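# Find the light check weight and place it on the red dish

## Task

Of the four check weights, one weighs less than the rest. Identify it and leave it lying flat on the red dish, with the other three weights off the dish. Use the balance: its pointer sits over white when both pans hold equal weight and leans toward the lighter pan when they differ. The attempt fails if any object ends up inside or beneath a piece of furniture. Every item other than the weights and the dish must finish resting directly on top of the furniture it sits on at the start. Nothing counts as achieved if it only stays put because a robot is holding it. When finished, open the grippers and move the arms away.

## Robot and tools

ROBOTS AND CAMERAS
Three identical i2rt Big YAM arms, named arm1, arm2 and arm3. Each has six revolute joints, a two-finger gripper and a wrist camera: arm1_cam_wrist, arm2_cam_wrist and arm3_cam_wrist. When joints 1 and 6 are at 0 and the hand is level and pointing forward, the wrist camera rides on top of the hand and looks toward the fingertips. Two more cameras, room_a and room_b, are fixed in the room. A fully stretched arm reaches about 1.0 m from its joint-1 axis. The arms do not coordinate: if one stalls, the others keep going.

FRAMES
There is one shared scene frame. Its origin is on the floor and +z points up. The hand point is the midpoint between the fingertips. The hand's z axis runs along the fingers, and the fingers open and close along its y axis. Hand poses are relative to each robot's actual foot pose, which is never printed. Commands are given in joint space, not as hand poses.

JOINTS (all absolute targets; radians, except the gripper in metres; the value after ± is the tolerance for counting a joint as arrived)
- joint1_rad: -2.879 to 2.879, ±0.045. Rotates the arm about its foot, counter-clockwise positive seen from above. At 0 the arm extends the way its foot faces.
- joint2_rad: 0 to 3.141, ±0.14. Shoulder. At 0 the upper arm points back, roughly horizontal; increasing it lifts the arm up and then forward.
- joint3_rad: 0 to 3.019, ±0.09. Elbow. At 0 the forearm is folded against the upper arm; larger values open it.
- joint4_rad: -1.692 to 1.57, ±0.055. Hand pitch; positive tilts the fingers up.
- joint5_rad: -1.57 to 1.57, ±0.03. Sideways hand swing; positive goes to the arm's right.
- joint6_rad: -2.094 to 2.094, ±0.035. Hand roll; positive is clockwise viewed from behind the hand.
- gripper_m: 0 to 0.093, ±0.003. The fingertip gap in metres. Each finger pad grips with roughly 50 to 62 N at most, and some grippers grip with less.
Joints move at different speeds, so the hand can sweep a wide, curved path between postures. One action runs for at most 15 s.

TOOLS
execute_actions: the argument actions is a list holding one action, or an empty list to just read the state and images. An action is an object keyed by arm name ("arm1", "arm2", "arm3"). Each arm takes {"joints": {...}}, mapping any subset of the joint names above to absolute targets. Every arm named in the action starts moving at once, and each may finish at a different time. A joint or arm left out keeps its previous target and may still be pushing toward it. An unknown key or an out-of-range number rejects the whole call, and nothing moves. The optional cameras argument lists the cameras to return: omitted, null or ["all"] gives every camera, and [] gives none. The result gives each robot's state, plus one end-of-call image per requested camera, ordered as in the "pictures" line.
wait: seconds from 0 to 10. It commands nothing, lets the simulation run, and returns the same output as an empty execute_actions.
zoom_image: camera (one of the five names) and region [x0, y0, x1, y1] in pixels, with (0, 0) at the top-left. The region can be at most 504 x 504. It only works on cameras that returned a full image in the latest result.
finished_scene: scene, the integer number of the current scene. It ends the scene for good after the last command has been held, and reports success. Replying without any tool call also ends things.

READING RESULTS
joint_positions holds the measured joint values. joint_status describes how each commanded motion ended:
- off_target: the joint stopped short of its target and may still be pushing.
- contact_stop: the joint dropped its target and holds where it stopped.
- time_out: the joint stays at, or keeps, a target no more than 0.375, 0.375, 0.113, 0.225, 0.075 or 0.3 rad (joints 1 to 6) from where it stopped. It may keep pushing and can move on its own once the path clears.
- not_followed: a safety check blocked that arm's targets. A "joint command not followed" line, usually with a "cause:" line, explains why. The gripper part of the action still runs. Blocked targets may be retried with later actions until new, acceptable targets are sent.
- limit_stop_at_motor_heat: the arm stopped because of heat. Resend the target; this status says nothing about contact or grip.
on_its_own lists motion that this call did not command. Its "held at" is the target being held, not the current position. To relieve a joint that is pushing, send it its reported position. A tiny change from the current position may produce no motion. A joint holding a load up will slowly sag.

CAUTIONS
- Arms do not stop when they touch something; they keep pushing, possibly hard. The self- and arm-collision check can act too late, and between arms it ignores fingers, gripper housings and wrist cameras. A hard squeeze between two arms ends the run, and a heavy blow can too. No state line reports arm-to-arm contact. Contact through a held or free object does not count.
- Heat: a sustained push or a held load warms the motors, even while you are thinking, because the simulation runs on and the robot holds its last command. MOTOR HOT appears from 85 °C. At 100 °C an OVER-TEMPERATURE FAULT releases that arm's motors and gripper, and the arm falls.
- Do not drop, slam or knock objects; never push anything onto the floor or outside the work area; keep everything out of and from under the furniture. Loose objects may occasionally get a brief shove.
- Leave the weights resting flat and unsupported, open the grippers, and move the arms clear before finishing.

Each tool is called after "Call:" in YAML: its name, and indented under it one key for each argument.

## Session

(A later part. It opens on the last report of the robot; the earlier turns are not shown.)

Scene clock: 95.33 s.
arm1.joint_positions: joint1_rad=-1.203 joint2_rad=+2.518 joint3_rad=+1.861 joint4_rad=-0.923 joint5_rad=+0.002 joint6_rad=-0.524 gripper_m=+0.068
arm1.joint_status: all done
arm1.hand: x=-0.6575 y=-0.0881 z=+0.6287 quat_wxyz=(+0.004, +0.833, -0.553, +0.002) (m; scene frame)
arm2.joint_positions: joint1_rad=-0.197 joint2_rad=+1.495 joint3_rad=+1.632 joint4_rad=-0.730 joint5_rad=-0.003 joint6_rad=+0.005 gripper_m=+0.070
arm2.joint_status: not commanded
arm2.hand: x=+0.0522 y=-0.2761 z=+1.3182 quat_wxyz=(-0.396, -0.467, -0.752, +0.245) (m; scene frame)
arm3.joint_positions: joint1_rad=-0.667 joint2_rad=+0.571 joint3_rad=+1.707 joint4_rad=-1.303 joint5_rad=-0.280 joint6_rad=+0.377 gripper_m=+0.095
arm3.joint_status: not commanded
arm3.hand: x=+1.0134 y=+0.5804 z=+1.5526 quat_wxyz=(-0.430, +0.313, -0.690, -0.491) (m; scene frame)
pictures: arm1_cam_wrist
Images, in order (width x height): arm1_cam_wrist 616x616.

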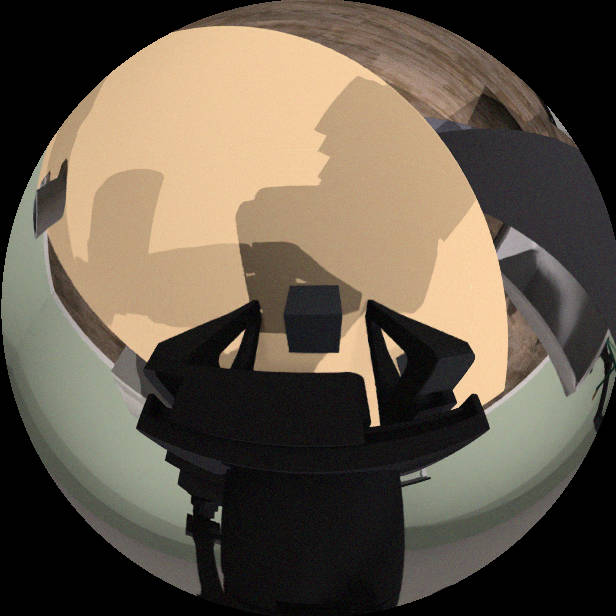

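Call:
execute_actions:
  actions:
    - {"arm1":{"joints":{"gripper_m":0.02}}}
  cameras: []

Call:
execute_actions:
  actions:
    - {"arm1":{"joints":{"joint1_rad":-0.95,"joint2_rad":2.13,"joint3_rad":1.77,"joint4_rad":-1.17}}}
  cameras: ["arm1_cam_wrist"]

Scene clock: 102.17 s.
arm1.joint_positions: joint1_rad=-1.203 joint2_rad=+2.518 joint3_rad=+1.861 joint4_rad=-0.923 joint5_rad=+0.002 joint6_rad=-0.524 gripper_m=+0.030
arm1.joint_status: gripper_m off_target (ended at +0.030, target +0.020)
arm1.hand: x=-0.6575 y=-0.0881 z=+0.6287 quat_wxyz=(+0.004, +0.833, -0.553, +0.002) (m; scene frame)
arm2.joint_positions: joint1_rad=-0.197 joint2_rad=+1.495 joint3_rad=+1.632 joint4_rad=-0.730 joint5_rad=-0.003 joint6_rad=+0.005 gripper_m=+0.070
arm2.joint_status: not commanded
arm2.hand: x=+0.0522 y=-0.2761 z=+1.3182 quat_wxyz=(-0.396, -0.467, -0.752, +0.245) (m; scene frame)
arm3.joint_positions: joint1_rad=-0.667 joint2_rad=+0.571 joint3_rad=+1.707 joint4_rad=-1.303 joint5_rad=-0.280 joint6_rad=+0.377 gripper_m=+0.095
arm3.joint_status: not commanded
arm3.hand: x=+1.0134 y=+0.5804 z=+1.5526 quat_wxyz=(-0.430, +0.313, -0.690, -0.491) (m; scene frame)
pictures: none
No camera images: the call's "cameras" was empty. Leave "cameras" out to get every camera's image.

Scene clock: 103.87 s.
arm1.joint_positions: joint1_rad=-0.956 joint2_rad=+2.150 joint3_rad=+1.750 joint4_rad=-1.158 joint5_rad=-0.002 joint6_rad=-0.524 gripper_m=+0.030
arm1.joint_status: all done
arm1.hand: x=-0.8191 y=-0.1159 z=+0.8271 quat_wxyz=(-0.004, +0.895, -0.447, -0.005) (m; scene frame)
arm2.joint_positions: joint1_rad=-0.197 joint2_rad=+1.495 joint3_rad=+1.632 joint4_rad=-0.730 joint5_rad=-0.003 joint6_rad=+0.005 gripper_m=+0.070
arm2.joint_status: not commanded
arm2.hand: x=+0.0522 y=-0.2761 z=+1.3182 quat_wxyz=(-0.396, -0.467, -0.752, +0.245) (m; scene frame)
arm3.joint_positions: joint1_rad=-0.667 joint2_rad=+0.571 joint3_rad=+1.707 joint4_rad=-1.303 joint5_rad=-0.280 joint6_rad=+0.377 gripper_m=+0.095
arm3.joint_status: not commanded
arm3.hand: x=+1.0134 y=+0.5804 z=+1.5526 quat_wxyz=(-0.430, +0.313, -0.690, -0.491) (m; scene frame)
pictures: arm1_cam_wrist
Images, in order (width x height): arm1_cam_wrist 616x616.

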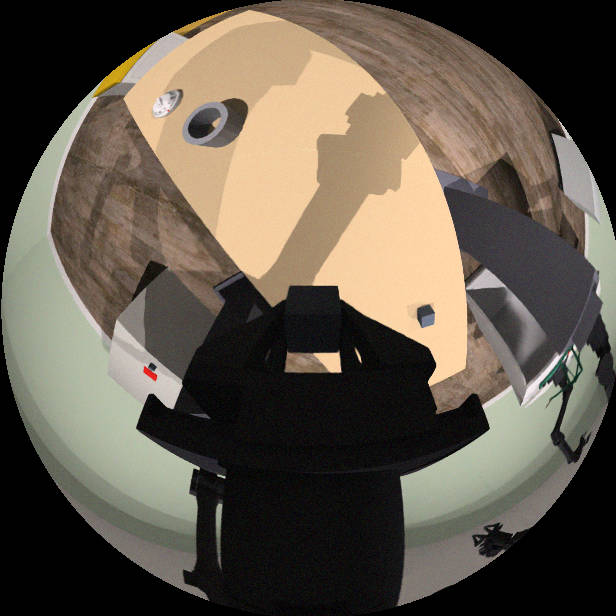

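Call:
execute_actions:
  actions:
    - {"arm1":{"joints":{"joint1_rad":1.345,"joint2_rad":2.43,"joint3_rad":1.615,"joint4_rad":-0.703}}}
  cameras: ["arm1_cam_wrist","room_b"]

Scene clock: 110.50 s.
arm1.joint_positions: joint1_rad=+1.343 joint2_rad=+2.434 joint3_rad=+1.612 joint4_rad=-0.699 joint5_rad=+0.000 joint6_rad=-0.524 gripper_m=+0.030
arm1.joint_status: all done
arm1.hand: x=-1.1562 y=-1.2215 z=+0.6122 quat_wxyz=(+0.004, +0.773, +0.634, -0.025) (m; scene frame)
arm2.joint_positions: joint1_rad=-0.197 joint2_rad=+1.495 joint3_rad=+1.632 joint4_rad=-0.730 joint5_rad=-0.003 joint6_rad=+0.005 gripper_m=+0.070
arm2.joint_status: not commanded
arm2.hand: x=+0.0522 y=-0.2761 z=+1.3182 quat_wxyz=(-0.396, -0.467, -0.752, +0.245) (m; scene frame)
arm3.joint_positions: joint1_rad=-0.667 joint2_rad=+0.571 joint3_rad=+1.707 joint4_rad=-1.303 joint5_rad=-0.280 joint6_rad=+0.377 gripper_m=+0.095
arm3.joint_status: not commanded
arm3.hand: x=+1.0134 y=+0.5804 z=+1.5526 quat_wxyz=(-0.430, +0.313, -0.690, -0.491) (m; scene frame)
pictures: arm1_cam_wrist, room_b
Images, in order (width x height): arm1_cam_wrist 616x616, room_b 896x504.

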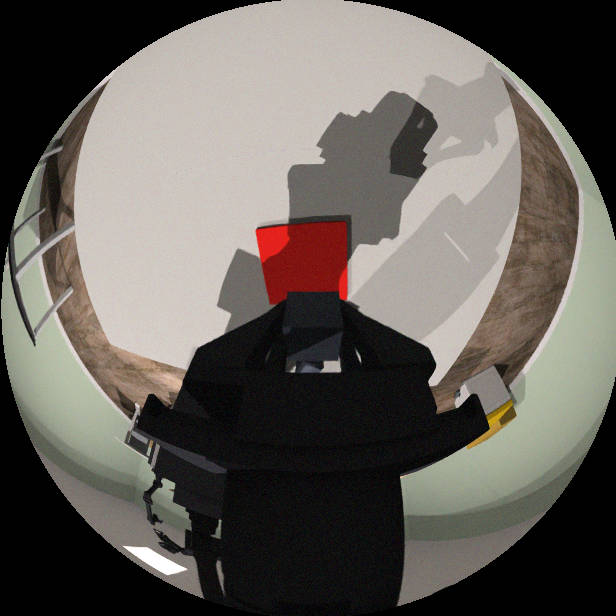

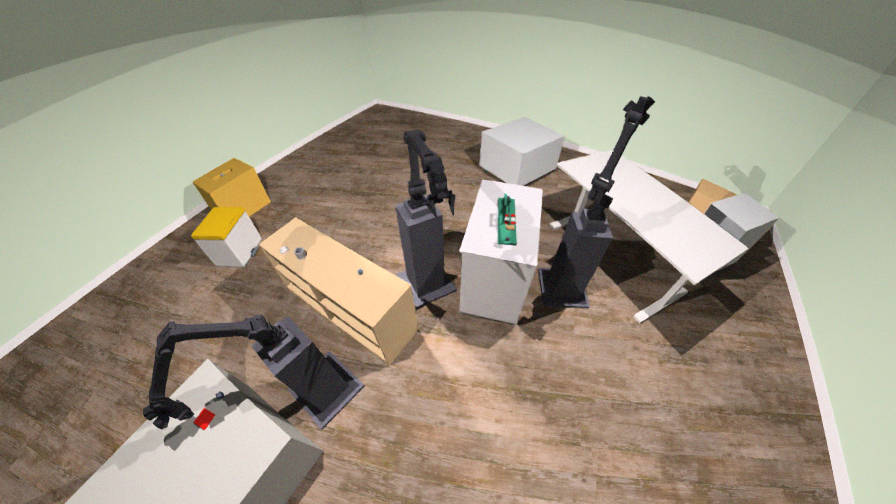

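Call:
zoom_image:
  camera: "arm1_cam_wrist"
  region: [230, 200, 400, 390]

Call:
zoom_image:
  camera: "room_b"
  region: [130, 360, 270, 460]

Region (230, 200, 400, 390) of arm1_cam_wrist's 616x616 image, scaled by 2.653, with more detail than that image has; it fills the left 451 columns of this view, and the rest is white.

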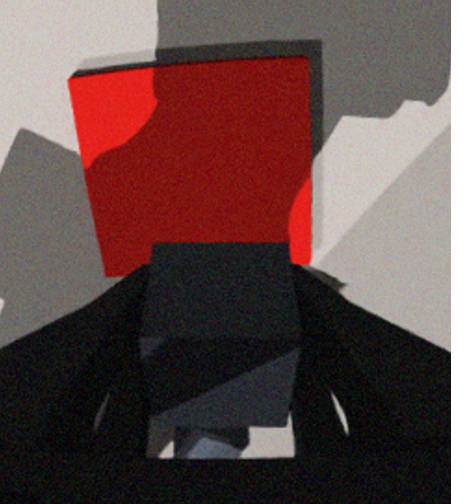

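Region (130, 360, 270, 460) of room_b's 896x504 image, scaled by 3.600, with more detail than that image has; it fills the top 360 rows of this view, and the rest is white.

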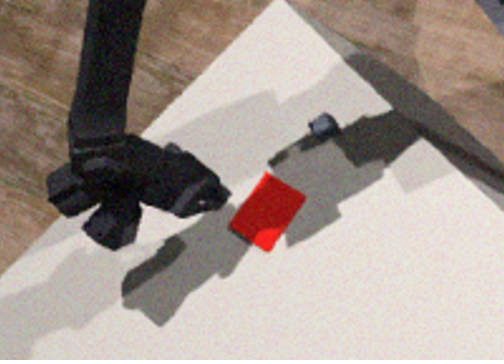

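Call:
execute_actions:
  actions:
    - {"arm1":{"joints":{"joint2_rad":2.548,"joint4_rad":-0.595}}}
  cameras: ["arm1_cam_wrist"]

Scene clock: 119.83 s.
arm1.joint_positions: joint1_rad=+1.343 joint2_rad=+2.580 joint3_rad=+1.599 joint4_rad=-0.608 joint5_rad=+0.000 joint6_rad=-0.524 gripper_m=+0.030
arm1.joint_status: all done
arm1.hand: x=-1.1302 y=-1.1918 z=+0.5237 quat_wxyz=(-0.002, +0.773, +0.634, +0.008) (m; scene frame)
arm2.joint_positions: joint1_rad=-0.197 joint2_rad=+1.495 joint3_rad=+1.632 joint4_rad=-0.730 joint5_rad=-0.003 joint6_rad=+0.005 gripper_m=+0.070
arm2.joint_status: not commanded
arm2.hand: x=+0.0522 y=-0.2761 z=+1.3182 quat_wxyz=(-0.396, -0.467, -0.752, +0.245) (m; scene frame)
arm3.joint_positions: joint1_rad=-0.667 joint2_rad=+0.571 joint3_rad=+1.707 joint4_rad=-1.303 joint5_rad=-0.280 joint6_rad=+0.377 gripper_m=+0.095
arm3.joint_status: not commanded
arm3.hand: x=+1.0134 y=+0.5804 z=+1.5526 quat_wxyz=(-0.430, +0.313, -0.690, -0.491) (m; scene frame)
pictures: arm1_cam_wrist
Images, in order (width x height): arm1_cam_wrist 616x616.

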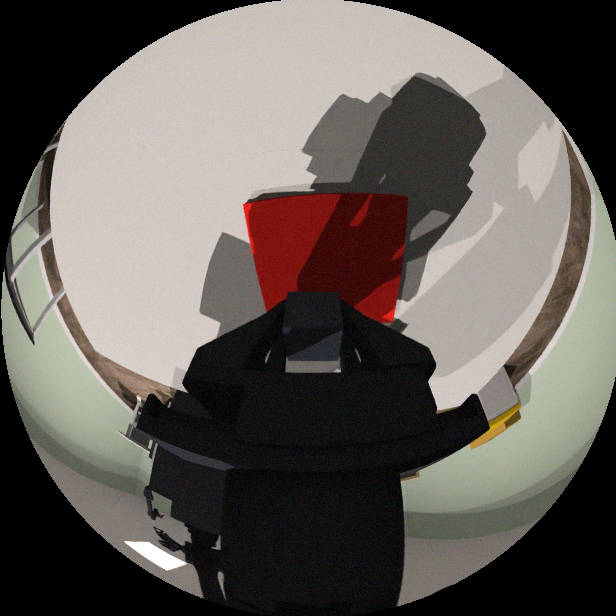

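Call:
execute_actions:
  actions:
    - {"arm1":{"joints":{"joint3_rad":1.685}}}
  cameras: ["arm1_cam_wrist"]

Scene clock: 123.70 s.
arm1.joint_positions: joint1_rad=+1.343 joint2_rad=+2.574 joint3_rad=+1.654 joint4_rad=-0.605 joint5_rad=+0.000 joint6_rad=-0.524 gripper_m=+0.030
arm1.joint_status: all done
arm1.hand: x=-1.1528 y=-1.2175 z=+0.5398 quat_wxyz=(+0.003, +0.773, +0.634, -0.024) (m; scene frame)
arm2.joint_positions: joint1_rad=-0.197 joint2_rad=+1.495 joint3_rad=+1.632 joint4_rad=-0.730 joint5_rad=-0.003 joint6_rad=+0.005 gripper_m=+0.070
arm2.joint_status: not commanded
arm2.hand: x=+0.0522 y=-0.2761 z=+1.3182 quat_wxyz=(-0.396, -0.467, -0.752, +0.245) (m; scene frame)
arm3.joint_positions: joint1_rad=-0.667 joint2_rad=+0.571 joint3_rad=+1.707 joint4_rad=-1.303 joint5_rad=-0.280 joint6_rad=+0.377 gripper_m=+0.095
arm3.joint_status: not commanded
arm3.hand: x=+1.0134 y=+0.5804 z=+1.5526 quat_wxyz=(-0.430, +0.313, -0.690, -0.491) (m; scene frame)
pictures: arm1_cam_wrist
Images, in order (width x height): arm1_cam_wrist 616x616.

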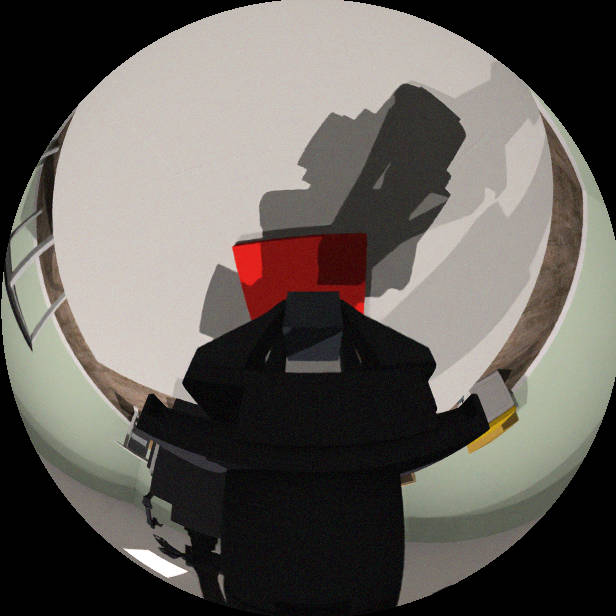

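Call:
execute_actions:
  actions:
    - {"arm1":{"joints":{"joint2_rad":2.595}}}
  cameras: ["arm1_cam_wrist"]

Scene clock: 126.63 s.
arm1.joint_positions: joint1_rad=+1.343 joint2_rad=+2.606 joint3_rad=+1.654 joint4_rad=-0.605 joint5_rad=+0.000 joint6_rad=-0.524 gripper_m=+0.030
arm1.joint_status: all done
arm1.hand: x=-1.1442 y=-1.2077 z=+0.5210 quat_wxyz=(+0.001, +0.773, +0.634, -0.008) (m; scene frame)
arm2.joint_positions: joint1_rad=-0.197 joint2_rad=+1.495 joint3_rad=+1.632 joint4_rad=-0.730 joint5_rad=-0.003 joint6_rad=+0.005 gripper_m=+0.070
arm2.joint_status: not commanded
arm2.hand: x=+0.0522 y=-0.2761 z=+1.3182 quat_wxyz=(-0.396, -0.467, -0.752, +0.245) (m; scene frame)
arm3.joint_positions: joint1_rad=-0.667 joint2_rad=+0.571 joint3_rad=+1.707 joint4_rad=-1.303 joint5_rad=-0.280 joint6_rad=+0.377 gripper_m=+0.095
arm3.joint_status: not commanded
arm3.hand: x=+1.0134 y=+0.5804 z=+1.5526 quat_wxyz=(-0.430, +0.313, -0.690, -0.491) (m; scene frame)
pictures: arm1_cam_wrist
Images, in order (width x height): arm1_cam_wrist 616x616.

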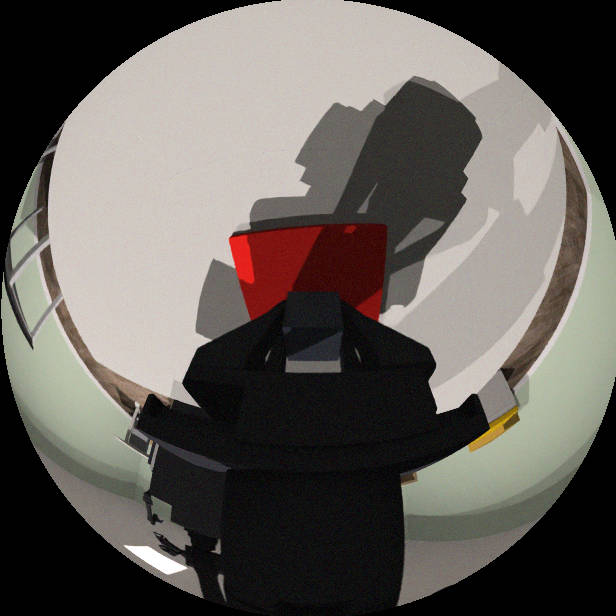

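Call:
execute_actions:
  actions:
    - {"arm1":{"joints":{"gripper_m":0.085}}}
  cameras: []

Call:
execute_actions:
  actions:
    - {"arm1":{"joints":{"joint2_rad":2.3,"joint4_rad":-0.85}}}
  cameras: ["arm1_cam_wrist","room_a","room_b"]

Scene clock: 130.33 s.
arm1.joint_positions: joint1_rad=+1.343 joint2_rad=+2.606 joint3_rad=+1.654 joint4_rad=-0.605 joint5_rad=+0.000 joint6_rad=-0.524 gripper_m=+0.085
arm1.joint_status: all done
arm1.hand: x=-1.1442 y=-1.2077 z=+0.5210 quat_wxyz=(+0.001, +0.773, +0.634, -0.008) (m; scene frame)
arm2.joint_positions: joint1_rad=-0.197 joint2_rad=+1.495 joint3_rad=+1.632 joint4_rad=-0.730 joint5_rad=-0.003 joint6_rad=+0.005 gripper_m=+0.070
arm2.joint_status: not commanded
arm2.hand: x=+0.0522 y=-0.2761 z=+1.3182 quat_wxyz=(-0.396, -0.467, -0.752, +0.245) (m; scene frame)
arm3.joint_positions: joint1_rad=-0.667 joint2_rad=+0.571 joint3_rad=+1.707 joint4_rad=-1.303 joint5_rad=-0.280 joint6_rad=+0.377 gripper_m=+0.095
arm3.joint_status: not commanded
arm3.hand: x=+1.0134 y=+0.5804 z=+1.5526 quat_wxyz=(-0.430, +0.313, -0.690, -0.491) (m; scene frame)
pictures: none
No camera images: the call's "cameras" was empty. Leave "cameras" out to get every camera's image.

Scene clock: 131.73 s.
arm1.joint_positions: joint1_rad=+1.343 joint2_rad=+2.310 joint3_rad=+1.675 joint4_rad=-0.840 joint5_rad=+0.000 joint6_rad=-0.524 gripper_m=+0.085
arm1.joint_status: all done
arm1.hand: x=-1.1774 y=-1.2457 z=+0.7057 quat_wxyz=(+0.007, +0.773, +0.633, -0.048) (m; scene frame)
arm2.joint_positions: joint1_rad=-0.197 joint2_rad=+1.495 joint3_rad=+1.632 joint4_rad=-0.730 joint5_rad=-0.003 joint6_rad=+0.005 gripper_m=+0.070
arm2.joint_status: not commanded
arm2.hand: x=+0.0522 y=-0.2761 z=+1.3182 quat_wxyz=(-0.396, -0.467, -0.752, +0.245) (m; scene frame)
arm3.joint_positions: joint1_rad=-0.667 joint2_rad=+0.571 joint3_rad=+1.707 joint4_rad=-1.303 joint5_rad=-0.280 joint6_rad=+0.377 gripper_m=+0.095
arm3.joint_status: not commanded
arm3.hand: x=+1.0134 y=+0.5804 z=+1.5526 quat_wxyz=(-0.430, +0.313, -0.690, -0.491) (m; scene frame)
pictures: arm1_cam_wrist, room_a, room_b
Images, in order (width x height): arm1_cam_wrist 616x616, room_a 896x504, room_b 896x504.

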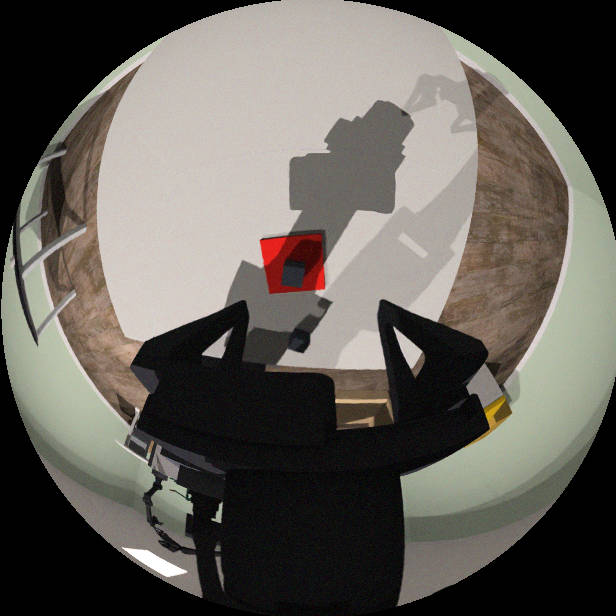

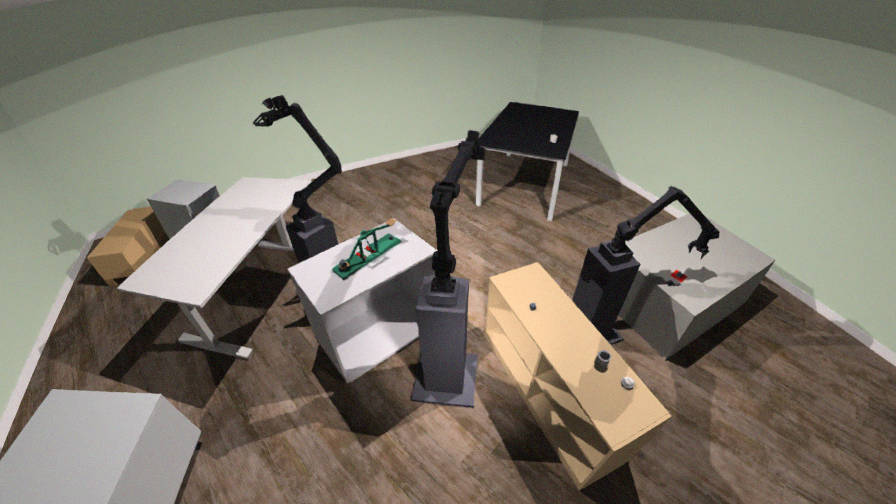

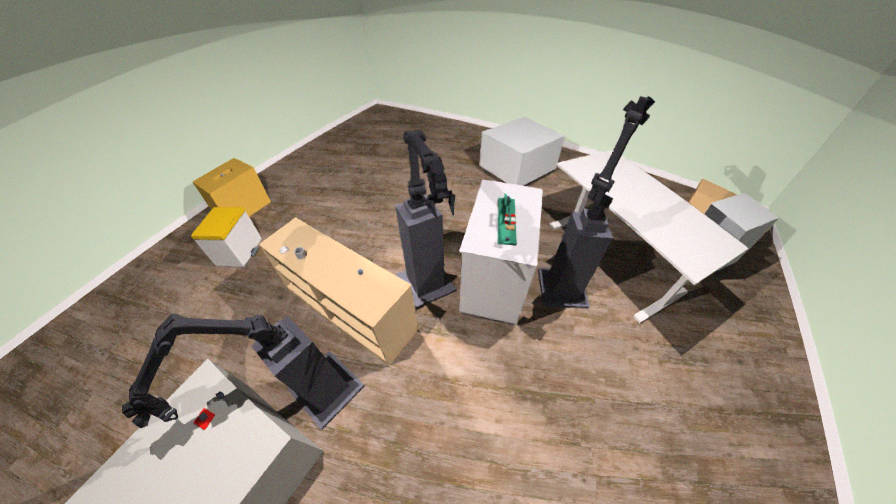

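Call:
finished_scene:
  scene: 2

The scene is finished: the task was done.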